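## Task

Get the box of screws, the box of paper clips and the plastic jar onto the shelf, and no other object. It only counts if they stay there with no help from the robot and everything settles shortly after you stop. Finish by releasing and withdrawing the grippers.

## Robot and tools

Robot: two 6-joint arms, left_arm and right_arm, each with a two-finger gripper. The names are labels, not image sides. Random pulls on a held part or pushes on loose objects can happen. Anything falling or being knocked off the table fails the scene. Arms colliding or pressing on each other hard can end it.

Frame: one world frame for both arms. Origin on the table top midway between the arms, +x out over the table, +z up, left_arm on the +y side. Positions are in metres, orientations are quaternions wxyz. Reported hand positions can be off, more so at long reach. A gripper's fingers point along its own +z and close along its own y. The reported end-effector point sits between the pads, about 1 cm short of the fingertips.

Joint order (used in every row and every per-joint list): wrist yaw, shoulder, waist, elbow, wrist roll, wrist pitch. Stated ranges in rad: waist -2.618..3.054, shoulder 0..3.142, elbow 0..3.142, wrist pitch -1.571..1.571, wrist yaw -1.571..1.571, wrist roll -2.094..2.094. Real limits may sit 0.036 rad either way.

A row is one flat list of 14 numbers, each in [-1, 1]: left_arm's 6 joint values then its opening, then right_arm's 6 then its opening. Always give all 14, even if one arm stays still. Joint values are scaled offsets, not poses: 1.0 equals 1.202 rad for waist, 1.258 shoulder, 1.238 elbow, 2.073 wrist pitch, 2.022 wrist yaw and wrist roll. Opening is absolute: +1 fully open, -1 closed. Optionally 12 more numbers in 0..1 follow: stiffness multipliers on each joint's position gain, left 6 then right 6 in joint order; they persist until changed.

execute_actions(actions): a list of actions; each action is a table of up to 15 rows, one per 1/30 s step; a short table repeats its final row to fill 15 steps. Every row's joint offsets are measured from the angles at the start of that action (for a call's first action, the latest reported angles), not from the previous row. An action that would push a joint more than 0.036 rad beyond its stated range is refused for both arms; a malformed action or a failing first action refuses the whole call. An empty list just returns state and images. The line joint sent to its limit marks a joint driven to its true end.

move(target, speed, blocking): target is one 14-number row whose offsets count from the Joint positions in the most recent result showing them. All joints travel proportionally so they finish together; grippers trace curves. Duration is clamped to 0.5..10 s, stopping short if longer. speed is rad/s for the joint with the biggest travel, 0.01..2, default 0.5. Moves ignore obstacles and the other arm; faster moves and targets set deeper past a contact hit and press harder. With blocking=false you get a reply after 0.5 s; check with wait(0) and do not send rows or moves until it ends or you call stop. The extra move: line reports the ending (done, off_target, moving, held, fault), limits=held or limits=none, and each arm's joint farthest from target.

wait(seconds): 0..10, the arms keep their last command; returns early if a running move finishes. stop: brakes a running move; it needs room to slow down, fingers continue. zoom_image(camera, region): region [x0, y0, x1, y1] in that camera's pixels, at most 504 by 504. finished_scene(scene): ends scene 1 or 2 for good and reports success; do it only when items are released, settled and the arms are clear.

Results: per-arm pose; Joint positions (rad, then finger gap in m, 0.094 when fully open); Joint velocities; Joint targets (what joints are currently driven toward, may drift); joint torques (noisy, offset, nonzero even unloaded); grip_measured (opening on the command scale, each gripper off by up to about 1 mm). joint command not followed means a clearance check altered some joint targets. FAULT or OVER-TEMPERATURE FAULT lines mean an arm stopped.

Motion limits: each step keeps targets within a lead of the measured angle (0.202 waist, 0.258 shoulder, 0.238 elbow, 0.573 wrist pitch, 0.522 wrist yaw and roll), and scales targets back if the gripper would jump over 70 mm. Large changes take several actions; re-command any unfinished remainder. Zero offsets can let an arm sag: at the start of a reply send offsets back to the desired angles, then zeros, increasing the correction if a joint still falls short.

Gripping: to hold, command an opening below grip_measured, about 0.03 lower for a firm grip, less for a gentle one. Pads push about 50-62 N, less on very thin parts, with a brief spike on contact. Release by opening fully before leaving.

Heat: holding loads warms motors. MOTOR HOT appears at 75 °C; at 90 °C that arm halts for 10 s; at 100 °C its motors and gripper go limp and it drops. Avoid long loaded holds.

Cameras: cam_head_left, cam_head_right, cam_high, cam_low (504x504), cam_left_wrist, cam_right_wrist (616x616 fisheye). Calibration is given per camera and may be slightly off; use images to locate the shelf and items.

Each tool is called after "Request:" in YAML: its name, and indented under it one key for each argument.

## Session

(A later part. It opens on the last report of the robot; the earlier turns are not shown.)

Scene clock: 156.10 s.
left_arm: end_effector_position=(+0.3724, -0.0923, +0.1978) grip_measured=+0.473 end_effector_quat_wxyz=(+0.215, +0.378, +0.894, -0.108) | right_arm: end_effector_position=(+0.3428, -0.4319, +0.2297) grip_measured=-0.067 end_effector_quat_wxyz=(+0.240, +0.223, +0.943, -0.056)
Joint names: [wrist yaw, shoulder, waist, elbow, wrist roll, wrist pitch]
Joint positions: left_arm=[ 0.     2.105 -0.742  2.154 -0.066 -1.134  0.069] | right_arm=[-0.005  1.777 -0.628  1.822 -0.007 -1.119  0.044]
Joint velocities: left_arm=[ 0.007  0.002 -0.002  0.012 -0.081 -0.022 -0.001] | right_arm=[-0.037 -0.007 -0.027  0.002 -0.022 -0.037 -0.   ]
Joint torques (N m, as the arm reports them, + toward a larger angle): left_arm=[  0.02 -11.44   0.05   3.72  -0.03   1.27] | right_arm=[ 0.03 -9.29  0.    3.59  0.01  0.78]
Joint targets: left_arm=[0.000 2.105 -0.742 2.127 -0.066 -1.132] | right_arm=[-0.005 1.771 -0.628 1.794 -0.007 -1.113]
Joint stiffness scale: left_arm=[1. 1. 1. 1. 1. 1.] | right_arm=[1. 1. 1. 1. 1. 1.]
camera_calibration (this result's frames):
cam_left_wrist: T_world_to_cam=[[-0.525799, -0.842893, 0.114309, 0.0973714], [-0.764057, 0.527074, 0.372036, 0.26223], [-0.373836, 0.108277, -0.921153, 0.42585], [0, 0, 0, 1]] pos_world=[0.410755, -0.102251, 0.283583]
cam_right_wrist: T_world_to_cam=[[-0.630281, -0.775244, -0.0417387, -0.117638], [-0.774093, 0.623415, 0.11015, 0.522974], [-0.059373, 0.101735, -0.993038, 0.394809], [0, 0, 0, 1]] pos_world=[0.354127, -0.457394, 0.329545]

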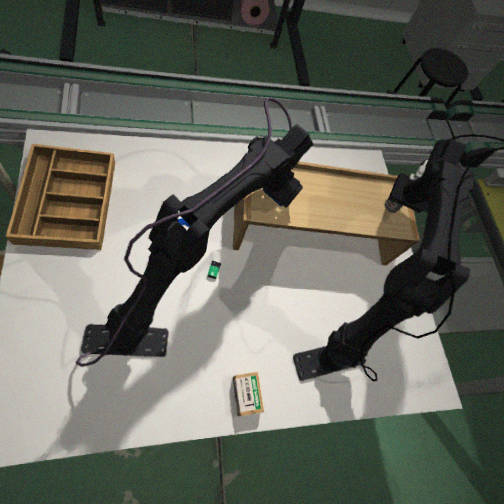

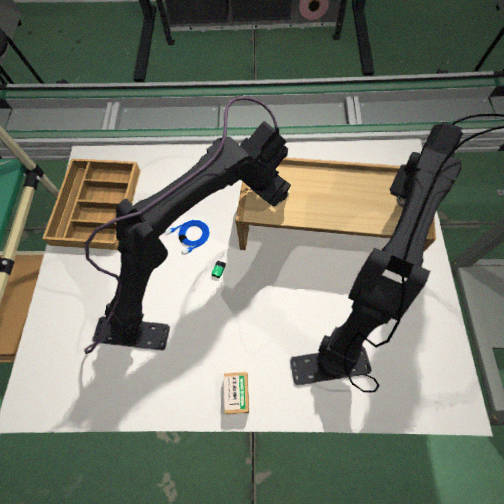

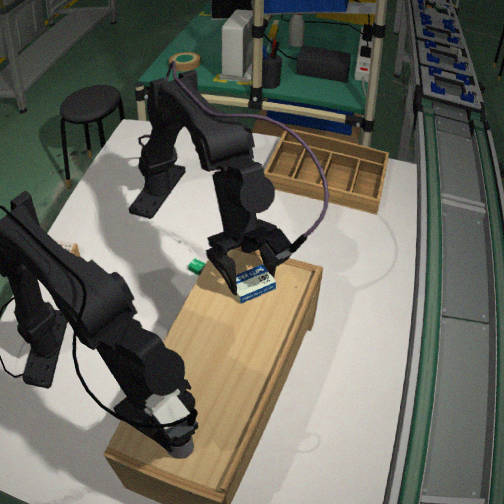

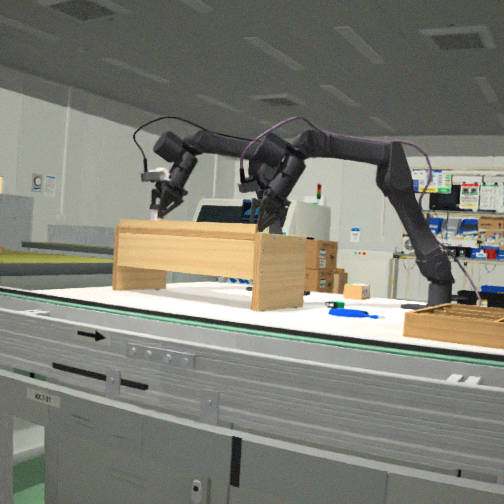

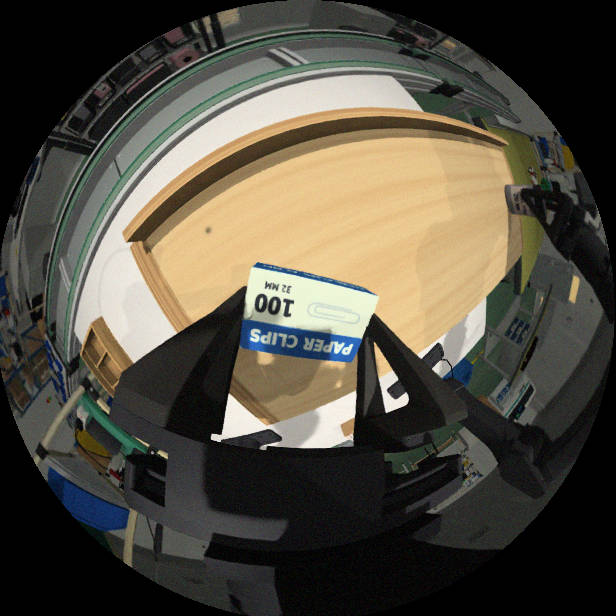

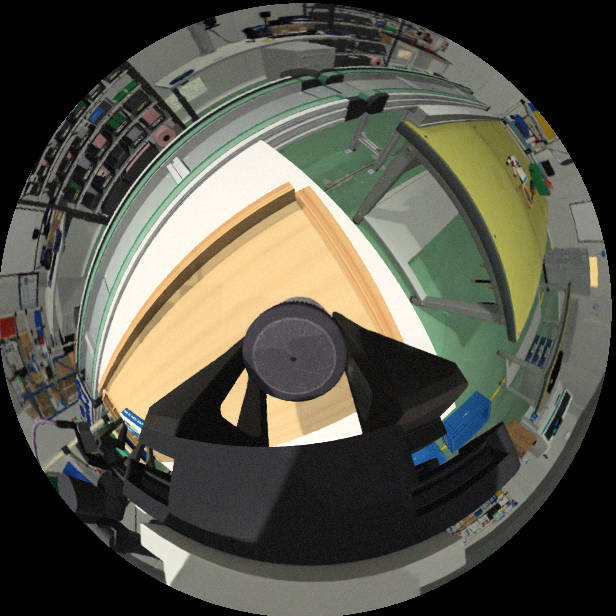

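Request:
execute_actions:
  actions:
    - [[0,-0.004,0,0,0,0,0.435,0,-0.004,0,0,0,0,-0.105],[0,-0.004,0,0.005,0,0,0.45,0,-0.004,0,0.005,0,0,-0.09],[0,-0.004,0,0.005,0,0,0.47,0,-0.004,0,0.005,0,0,-0.07],[0,-0.004,0,0.005,0,0,0.5,0,-0.004,0,0.005,0,0,-0.04],[0,-0.004,0,0.005,0,0,0.55,0,-0.004,0,0.005,0,0,0.05],[0,-0.004,0,0.005,0,0,0.65,0,-0.004,0,0.005,0,0,0.2],[0,-0.004,0,0.005,0,0,0.75,0,-0.004,0,0.005,0,0,0.4],[0,-0.004,0,0.005,0,0,0.85,0,-0.004,0,0.005,0,0,0.6],[0,-0.004,0,0.005,0,0,1,0,-0.004,0,0.005,0,0,0.8],[0,-0.004,0,0.005,0,0,1,0,-0.004,0,0.005,0,0,1]]

Request:
move:
  target: [0,-0.3,0,-0.15,0,-0.05,1, 0,-0.3,0,-0.08,0,-0.1,1]
  speed: 0.6

Request:
zoom_image:
  camera: "cam_head_left"
  region: [200, 350, 300, 440]

Scene clock: 161.70 s.
left_arm: end_effector_position=(+0.3726, -0.0924, +0.1973) grip_measured=+1.000 end_effector_quat_wxyz=(+0.214, +0.378, +0.894, -0.108) | right_arm: end_effector_position=(+0.3432, -0.4322, +0.2300) grip_measured=+1.000 end_effector_quat_wxyz=(+0.241, +0.223, +0.943, -0.056)
Joint names: [wrist yaw, shoulder, waist, elbow, wrist roll, wrist pitch]
Joint positions: left_arm=[ 0.     2.106 -0.742  2.154 -0.066 -1.134  0.094] | right_arm=[-0.005  1.777 -0.628  1.822 -0.007 -1.116  0.094]
Joint velocities: left_arm=[-0.066 -0.017 -0.002 -0.012  0.022 -0.081  0.   ] | right_arm=[0.007 0.002 0.002 0.007 0.051 0.066 0.   ]
Joint torques (N m, as the arm reports them, + toward a larger angle): left_arm=[  0.   -12.02   0.07   6.02  -0.02   1.23] | right_arm=[ 0.02 -9.27  0.    6.    0.01  0.75]
Joint targets: left_arm=[0.000 2.100 -0.742 2.160 -0.066 -1.134] | right_arm=[-0.005 1.771 -0.628 1.828 -0.007 -1.119]
Joint stiffness scale: left_arm=[1. 1. 1. 1. 1. 1.] | right_arm=[1. 1. 1. 1. 1. 1.]
camera_calibration (this result's frames):
cam_left_wrist: T_world_to_cam=[[-0.525742, -0.84296, 0.11408, 0.0973965], [-0.763872, 0.526858, 0.37272, 0.262356], [-0.374292, 0.108812, -0.920905, 0.425598], [0, 0, 0, 1]] pos_world=[0.41091, -0.102433, 0.283039]
cam_right_wrist: T_world_to_cam=[[-0.630344, -0.775185, -0.0418893, -0.117507], [-0.774185, 0.623702, 0.107855, 0.524128], [-0.0574813, 0.100416, -0.993284, 0.39397], [0, 0, 0, 1]] pos_world=[0.354348, -0.45755, 0.329871]

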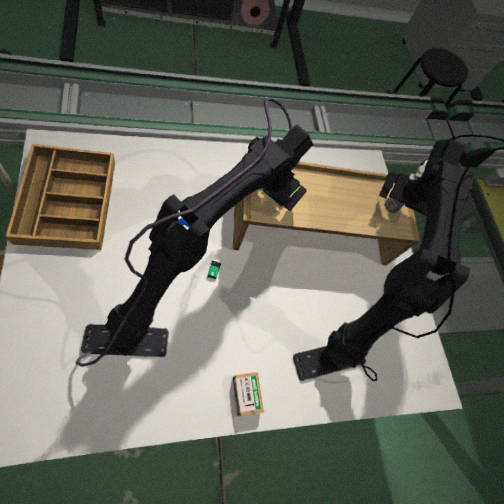

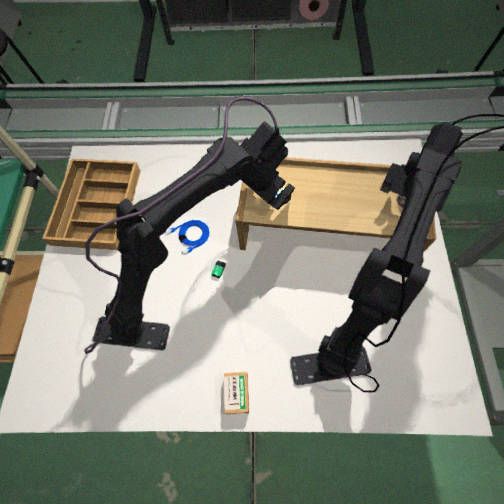

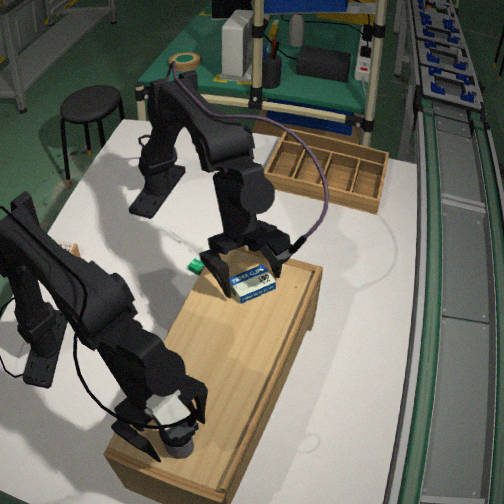

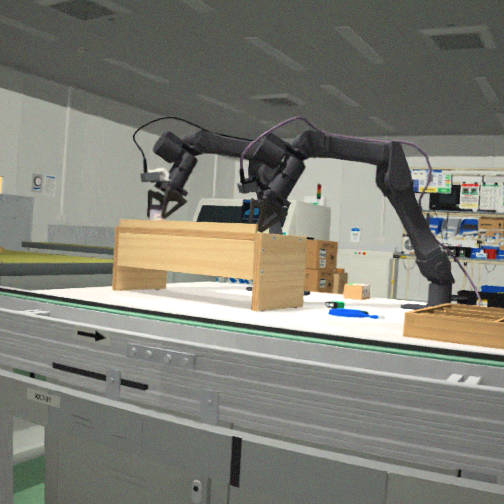

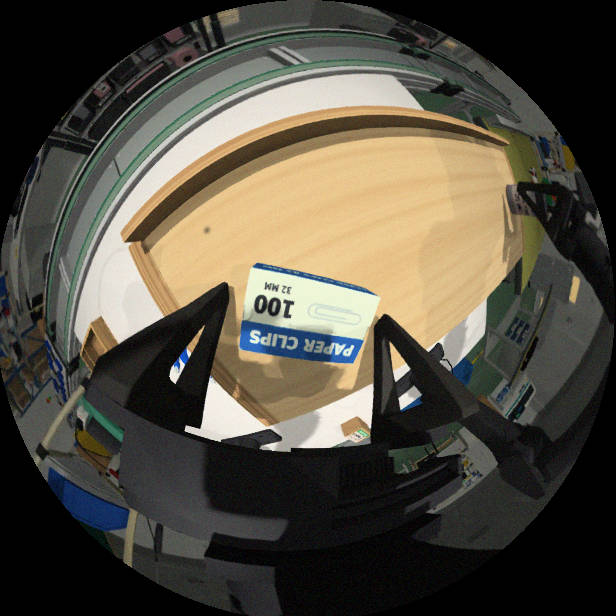

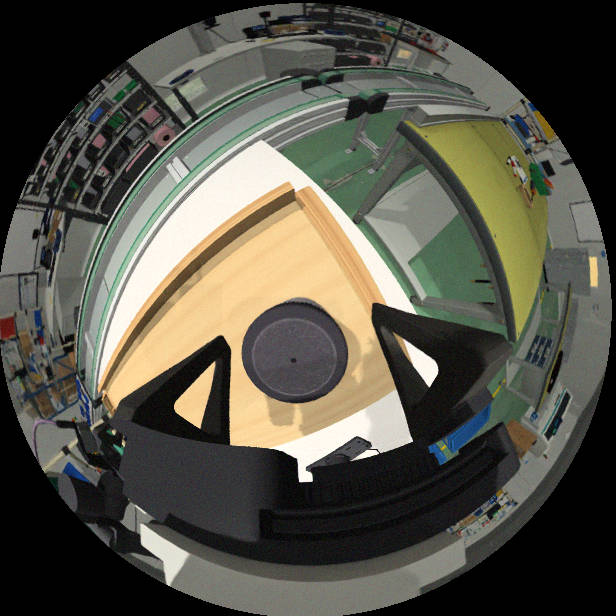

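Scene clock: 163.00 s.
left_arm: end_effector_position=(+0.3157, -0.0257, +0.2857) grip_measured=+1.000 end_effector_quat_wxyz=(+0.254, +0.373, +0.883, -0.128) | right_arm: end_effector_position=(+0.2471, -0.3831, +0.3034) grip_measured=+1.000 end_effector_quat_wxyz=(+0.274, +0.221, +0.934, -0.064)
Joint names: [wrist yaw, shoulder, waist, elbow, wrist roll, wrist pitch]
Joint positions: left_arm=[ 0.     1.741 -0.742  1.975 -0.066 -1.227  0.094] | right_arm=[-0.005  1.414 -0.628  1.73  -0.007 -1.317  0.094]
Joint velocities: left_arm=[-0.022 -0.002 -0.007 -0.002  0.007  0.051  0.   ] | right_arm=[ 0.007 -0.002  0.007 -0.007 -0.037 -0.022  0.   ]
Joint torques (N m, as the arm reports them, + toward a larger angle): left_arm=[ 0.03 -9.01 -0.02  4.74  0.    1.3 ] | right_arm=[ 0.03 -5.96  0.01  4.53  0.01  0.77]
Joint targets: left_arm=[0.000 1.729 -0.742 1.968 -0.066 -1.237] | right_arm=[-0.005 1.399 -0.628 1.723 -0.007 -1.323]
Joint stiffness scale: left_arm=[1. 1. 1. 1. 1. 1.] | right_arm=[1. 1. 1. 1. 1. 1.]
move: done; limits=none; left_arm: farthest joint: the shoulder, 0.012 radians from its target (0.378 radians at the start); right_arm: farthest joint: the shoulder, 0.015 radians from its target (0.377 radians at the start)
camera_calibration (this result's frames):
cam_left_wrist: T_world_to_cam=[[-0.533426, -0.833936, 0.141446, 0.108518], [-0.783746, 0.550195, 0.288146, 0.181896], [-0.318118, 0.0428473, -0.947082, 0.466544], [0, 0, 0, 1]] pos_world=[0.348863, -0.0295711, 0.374093]
cam_right_wrist: T_world_to_cam=[[-0.627269, -0.776755, -0.0564324, -0.133924], [-0.778788, 0.626053, 0.0393394, 0.433994], [0.00477256, 0.0686252, -0.997631, 0.430156], [0, 0, 0, 1]] pos_world=[0.25193, -0.405249, 0.404507]

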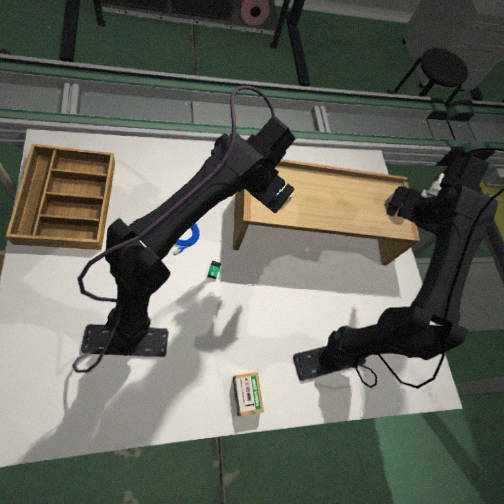

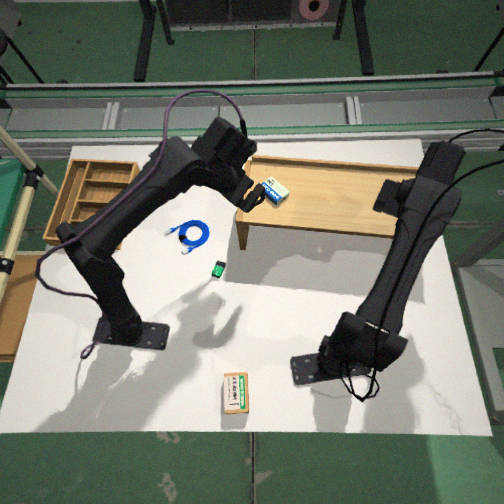

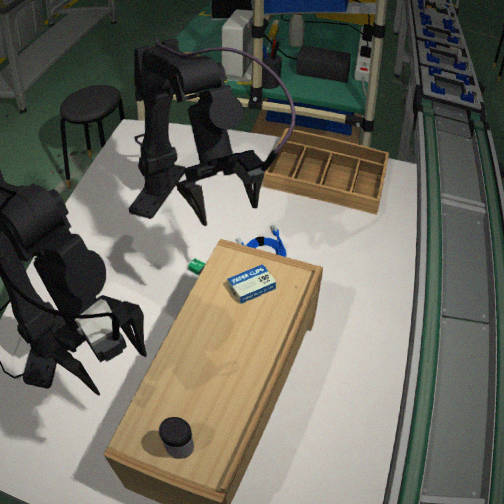

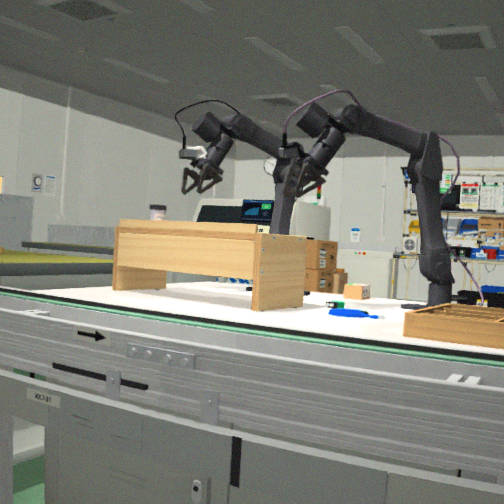

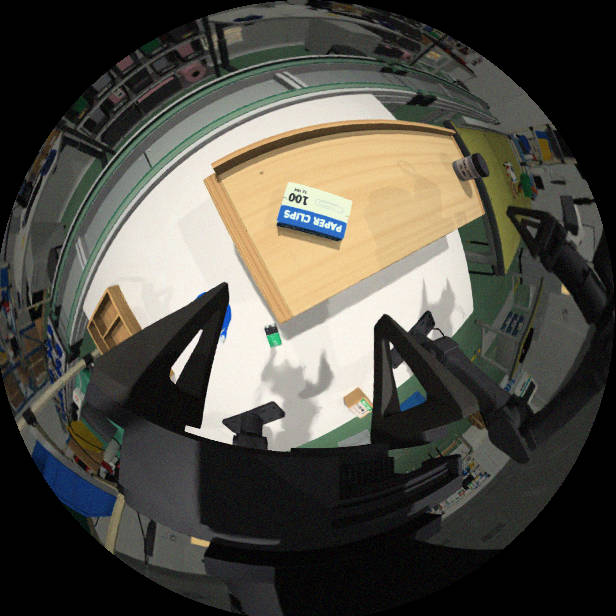

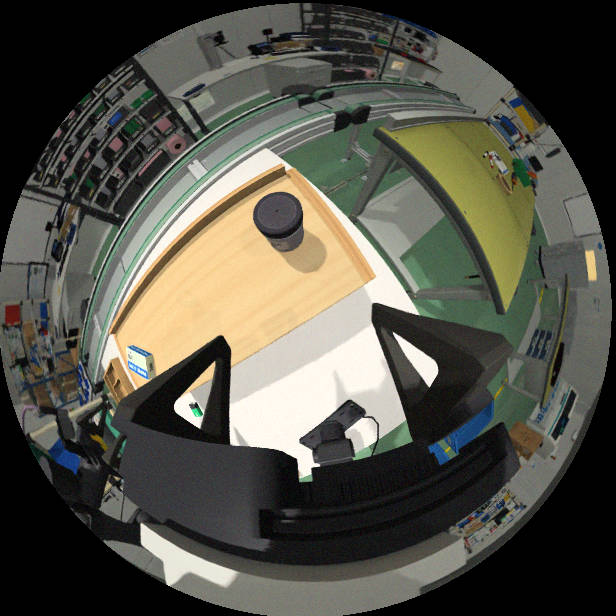

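Region (200, 350, 300, 440) of cam_head_left's 504x504 image, scaled by 5.040, with more detail than that image has; it fills the top 454 rows of this view, and the rest is white.

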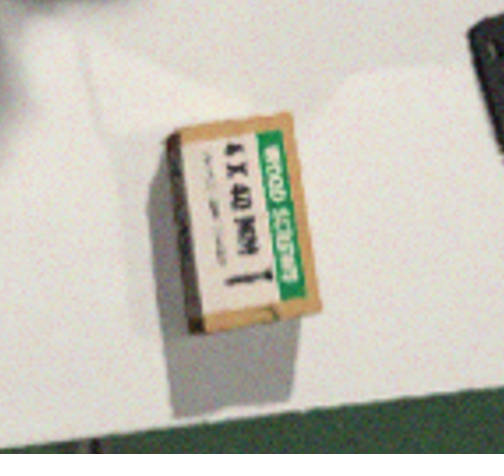

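Request:
move:
  target: [0,-0.589,0.95,-0.949,0.03,0.158,1, -0.1,-0.13,0.85,-0.186,-0.39,-0.05,1]
  speed: 1.3

Scene clock: 175.00 s.
left_arm: end_effector_position=(+0.2708, +0.3615, +0.1234) grip_measured=+1.000 end_effector_quat_wxyz=(+0.214, -0.137, +0.967, +0.029) | right_arm: end_effector_position=(+0.1612, -0.0714, +0.2591) grip_measured=+1.000 end_effector_quat_wxyz=(+0.203, -0.617, +0.757, +0.069)
Joint names: [wrist yaw, shoulder, waist, elbow, wrist roll, wrist pitch]
Joint positions: left_arm=[-0.004  1.025  0.389  0.802 -0.016 -0.913  0.094] | right_arm=[-0.191  1.278  0.385  1.509 -0.788 -1.412  0.094]
Joint velocities: left_arm=[ 0.037 -0.007  0.017  0.002  0.007  0.037  0.   ] | right_arm=[ 0.022 -0.007 -0.012 -0.012  0.051 -0.037  0.   ]
Joint torques (N m, as the arm reports them, + toward a larger angle): left_arm=[ 0.07 -3.73  0.88  5.64  0.08  1.29] | right_arm=[-0.23 -5.72  0.82  4.46 -0.1   0.49]
Joint targets: left_arm=[0.001 1.000 0.400 0.800 -0.005 -0.900] | right_arm=[-0.207 1.251 0.393 1.500 -0.796 -1.420]
Joint stiffness scale: left_arm=[1. 1. 1. 1. 1. 1.] | right_arm=[1. 1. 1. 1. 1. 1.]
move: off_target (left_arm, right_arm); limits=none; left_arm: farthest joint: the shoulder, 0.025 radians from its target (0.741 radians at the start); right_arm: farthest joint: the shoulder, 0.027 radians from its target (0.164 radians at the start)
camera_calibration (this result's frames):
cam_left_wrist: T_world_to_cam=[[0.507341, -0.858428, 0.0755442, 0.165593], [-0.80025, -0.436801, 0.410859, 0.326525], [-0.319695, -0.2689, -0.908564, 0.390263], [0, 0, 0, 1]] pos_world=[0.302055, 0.389718, 0.207914]
cam_right_wrist: T_world_to_cam=[[0.890847, -0.437691, 0.121734, -0.214859], [-0.452943, -0.876427, 0.163457, -0.018304], [0.0351472, -0.200754, -0.979011, 0.336065], [0, 0, 0, 1]] pos_world=[0.171304, -0.0426176, 0.358158]

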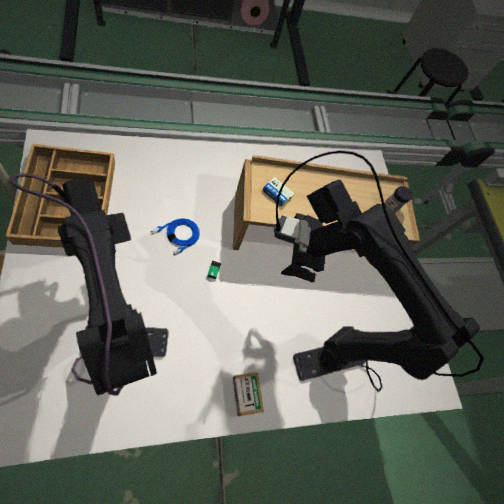

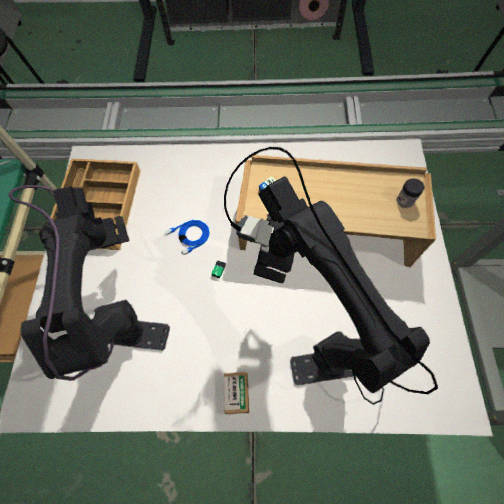

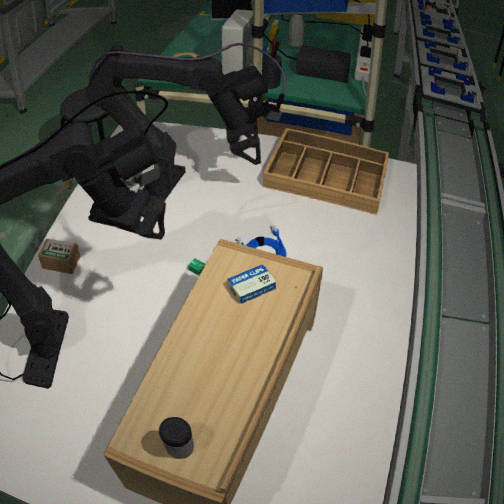

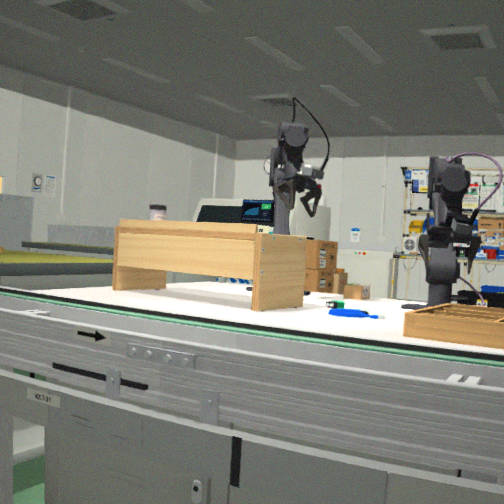

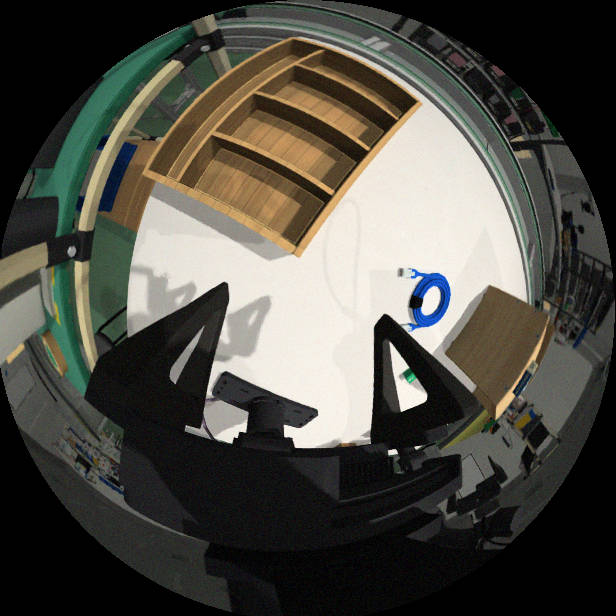

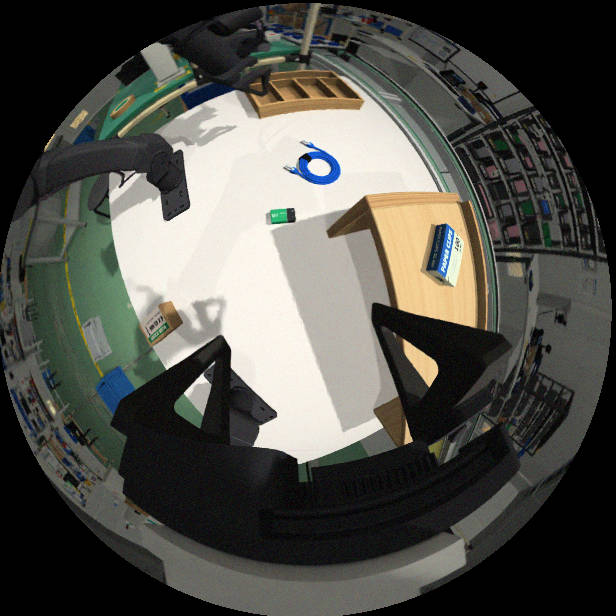

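Request:
move:
  target: [0,0,0,0,0,0,1, -0.112,0.160,0.861,-0.4255,-0.391,0.1635,1]
  speed: 1.1

Scene clock: 181.83 s.
left_arm: end_effector_position=(+0.2708, +0.3615, +0.1234) grip_measured=+1.000 end_effector_quat_wxyz=(+0.214, -0.137, +0.967, +0.029) | right_arm: end_effector_position=(-0.1146, +0.0034, +0.0851) grip_measured=+1.000 end_effector_quat_wxyz=(-0.002, +0.981, +0.000, -0.196)
Joint names: [wrist yaw, shoulder, waist, elbow, wrist roll, wrist pitch]
Joint positions: left_arm=[-0.004  1.025  0.389  0.802 -0.015 -0.912  0.094] | right_arm=[-0.395  1.472  1.415  0.986 -1.571 -1.08   0.094]
Joint velocities: left_arm=[ 0.007  0.007 -0.032  0.007  0.081  0.022  0.   ] | right_arm=[ 0.022 -0.002  0.017 -0.012 -0.051  0.022  0.   ]
Joint torques (N m, as the arm reports them, + toward a larger angle): left_arm=[ 0.04 -1.74 -0.03  5.81 -0.01  1.14] | right_arm=[-0.4  -4.38  0.58  4.69 -0.03 -0.02]
Joint targets: left_arm=[-0.004 1.025 0.389 0.802 -0.015 -0.913] | right_arm=[-0.417 1.479 1.420 0.982 -1.579 -1.073]
Joint stiffness scale: left_arm=[1. 1. 1. 1. 1. 1.] | right_arm=[1. 1. 1. 1. 1. 1.]
move: off_target (right_arm); limits=none; left_arm: farthest joint: the wrist pitch, 0.001 radians from its target (0.001 radians at the start); right_arm: farthest joint: the wrist yaw, 0.022 radians from its target (0.227 radians at the start)
camera_calibration (this result's frames):
cam_left_wrist: T_world_to_cam=[[0.507019, -0.858622, 0.0754898, 0.165731], [-0.800535, -0.436628, 0.410487, 0.326646], [-0.319493, -0.268557, -0.908736, 0.390175], [0, 0, 0, 1]] pos_world=[0.30212, 0.389708, 0.207971]
cam_right_wrist: T_world_to_cam=[[0.22005, 0.975386, -0.0141442, 0.0145981], [0.954851, -0.212405, 0.207711, 0.106108], [0.199594, -0.0592124, -0.978088, 0.208667], [0, 0, 0, 1]] pos_world=[-0.146178, 0.0206547, 0.182261]

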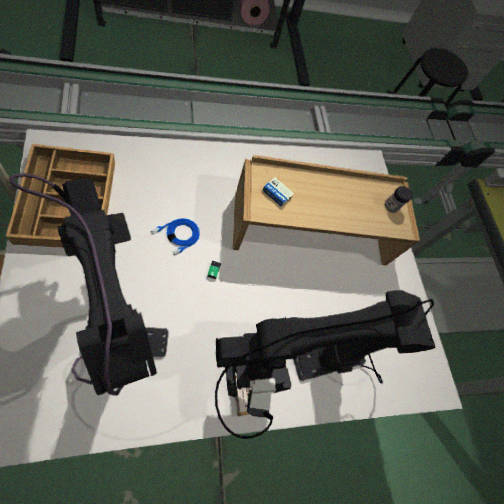

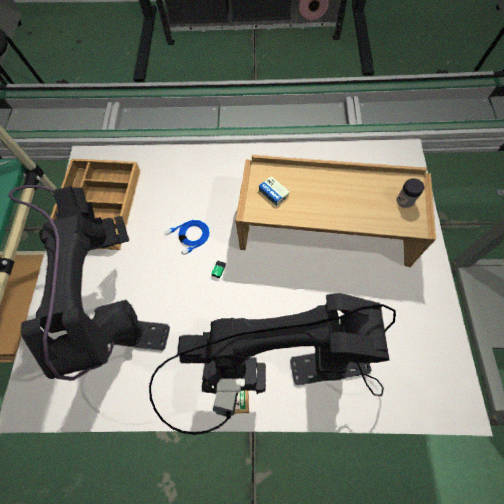

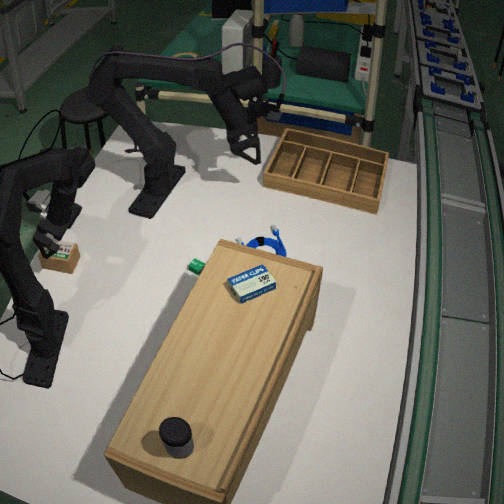

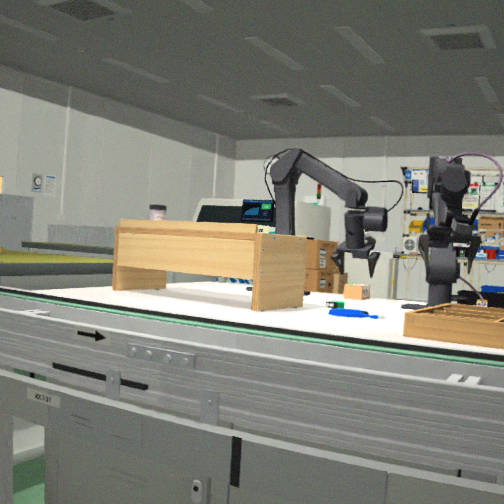

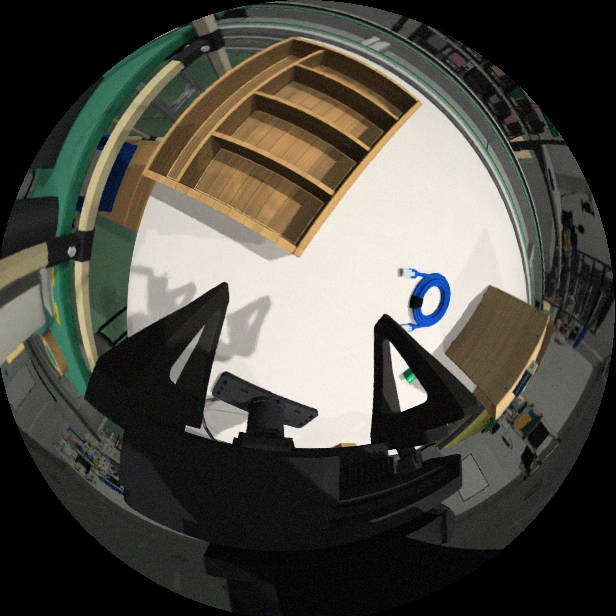

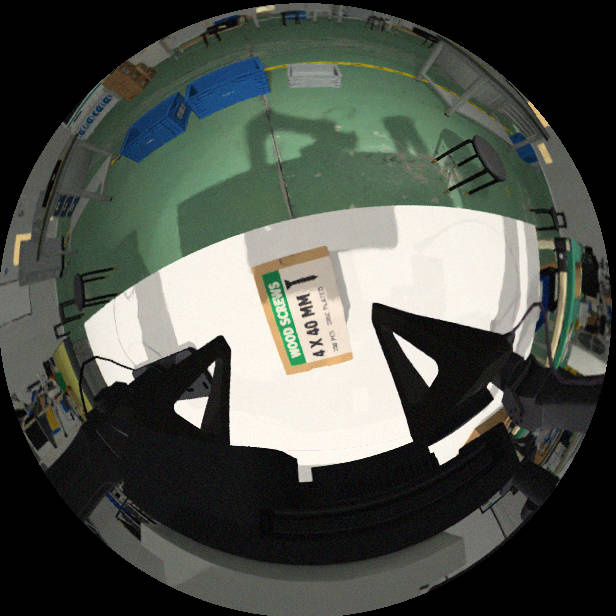

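Request:
zoom_image:
  camera: "cam_low"
  region: [310, 230, 410, 310]

Region (310, 230, 410, 310) of cam_low's 504x504 image, scaled by 5.040, with more detail than that image has; it fills the top 403 rows of this view, and the rest is white.

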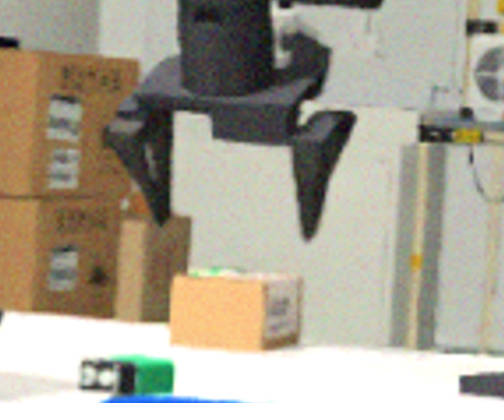

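Request:
move:
  target: [0,0,0,0,0,0,1, -0.011,0.085,0,-0.125,-0.031,0.1215,1]
  speed: 0.35

Scene clock: 192.33 s.
left_arm: end_effector_position=(+0.2708, +0.3615, +0.1234) grip_measured=+1.000 end_effector_quat_wxyz=(+0.214, -0.137, +0.967, +0.029) | right_arm: end_effector_position=(-0.1147, +0.0069, +0.0288) grip_measured=+1.000 end_effector_quat_wxyz=(-0.007, +0.980, +0.027, -0.196)
Joint names: [wrist yaw, shoulder, waist, elbow, wrist roll, wrist pitch]
Joint positions: left_arm=[-0.004  1.025  0.389  0.802 -0.015 -0.912  0.094] | right_arm=[-0.396  1.57   1.415  0.838 -1.626 -0.835  0.094]
Joint velocities: left_arm=[-0.022 -0.032 -0.002  0.007  0.022 -0.037  0.   ] | right_arm=[-0.007  0.002  0.007 -0.007 -0.051 -0.037  0.   ]
Joint torques (N m, as the arm reports them, + toward a larger angle): left_arm=[ 0.05 -1.74  0.    5.9  -0.03  1.17] | right_arm=[-0.41 -4.6  -0.01  4.03 -0.05 -0.03]
Joint targets: left_arm=[-0.004 1.025 0.389 0.802 -0.015 -0.912] | right_arm=[-0.418 1.579 1.415 0.831 -1.634 -0.828]
Joint stiffness scale: left_arm=[1. 1. 1. 1. 1. 1.] | right_arm=[1. 1. 1. 1. 1. 1.]
move: off_target (right_arm); limits=none; left_arm: farthest joint: the waist, 0.000 radians from its target (0.000 radians at the start); right_arm: farthest joint: the wrist yaw, 0.022 radians from its target (0.022 radians at the start)
camera_calibration (this result's frames):
cam_left_wrist: T_world_to_cam=[[0.507019, -0.858622, 0.0754898, 0.165731], [-0.800535, -0.436628, 0.410487, 0.326646], [-0.319493, -0.268557, -0.908736, 0.390175], [0, 0, 0, 1]] pos_world=[0.30212, 0.389708, 0.207971]
cam_right_wrist: T_world_to_cam=[[0.169992, 0.985422, 0.00672306, 0.00402218], [0.964592, -0.167787, 0.203496, 0.11952], [0.201657, -0.0281077, -0.979053, 0.153909], [0, 0, 0, 1]] pos_world=[-0.147008, 0.0204163, 0.126337]

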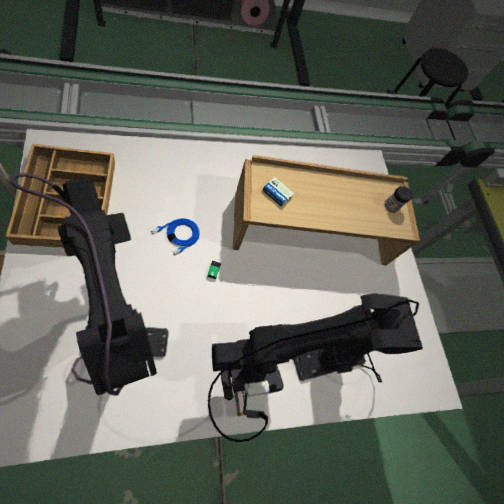

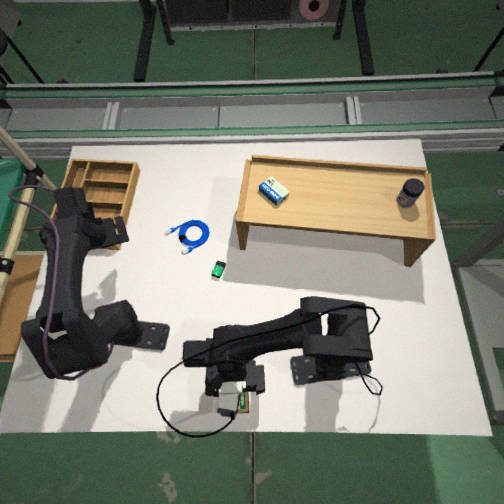

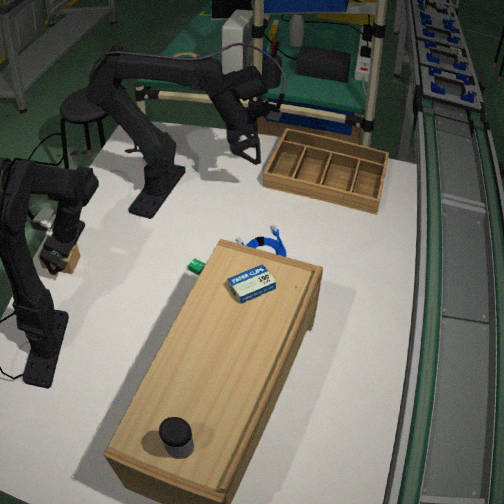

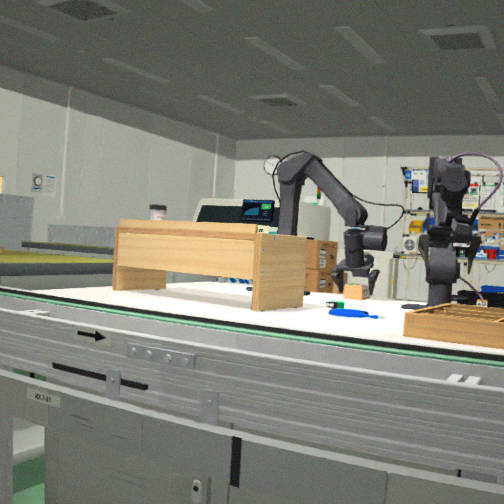

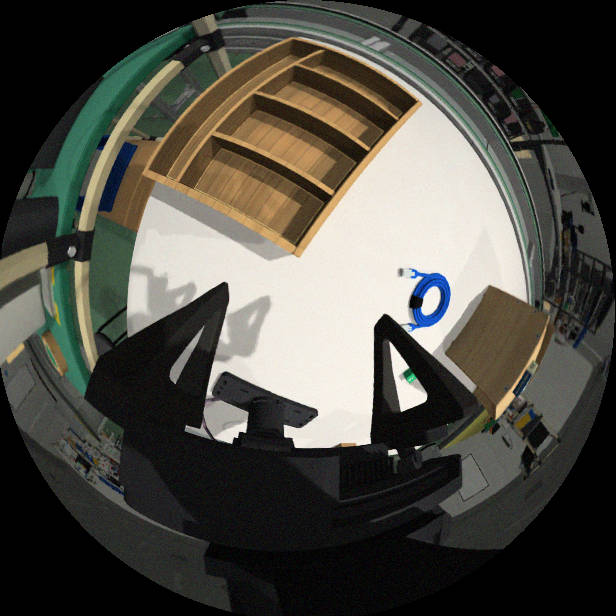

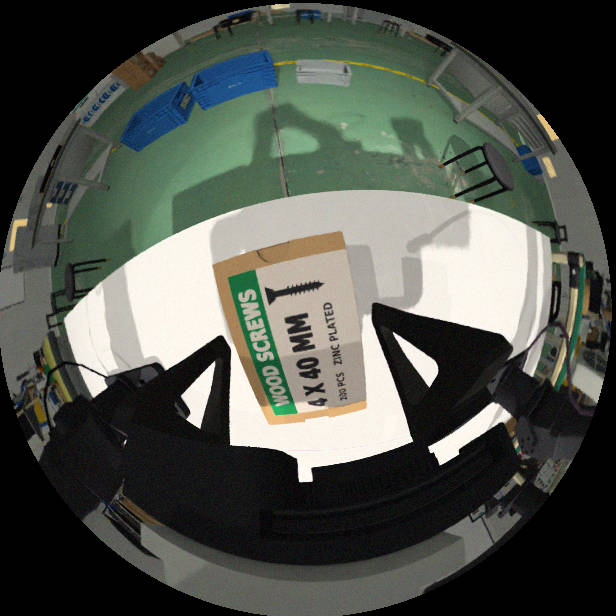

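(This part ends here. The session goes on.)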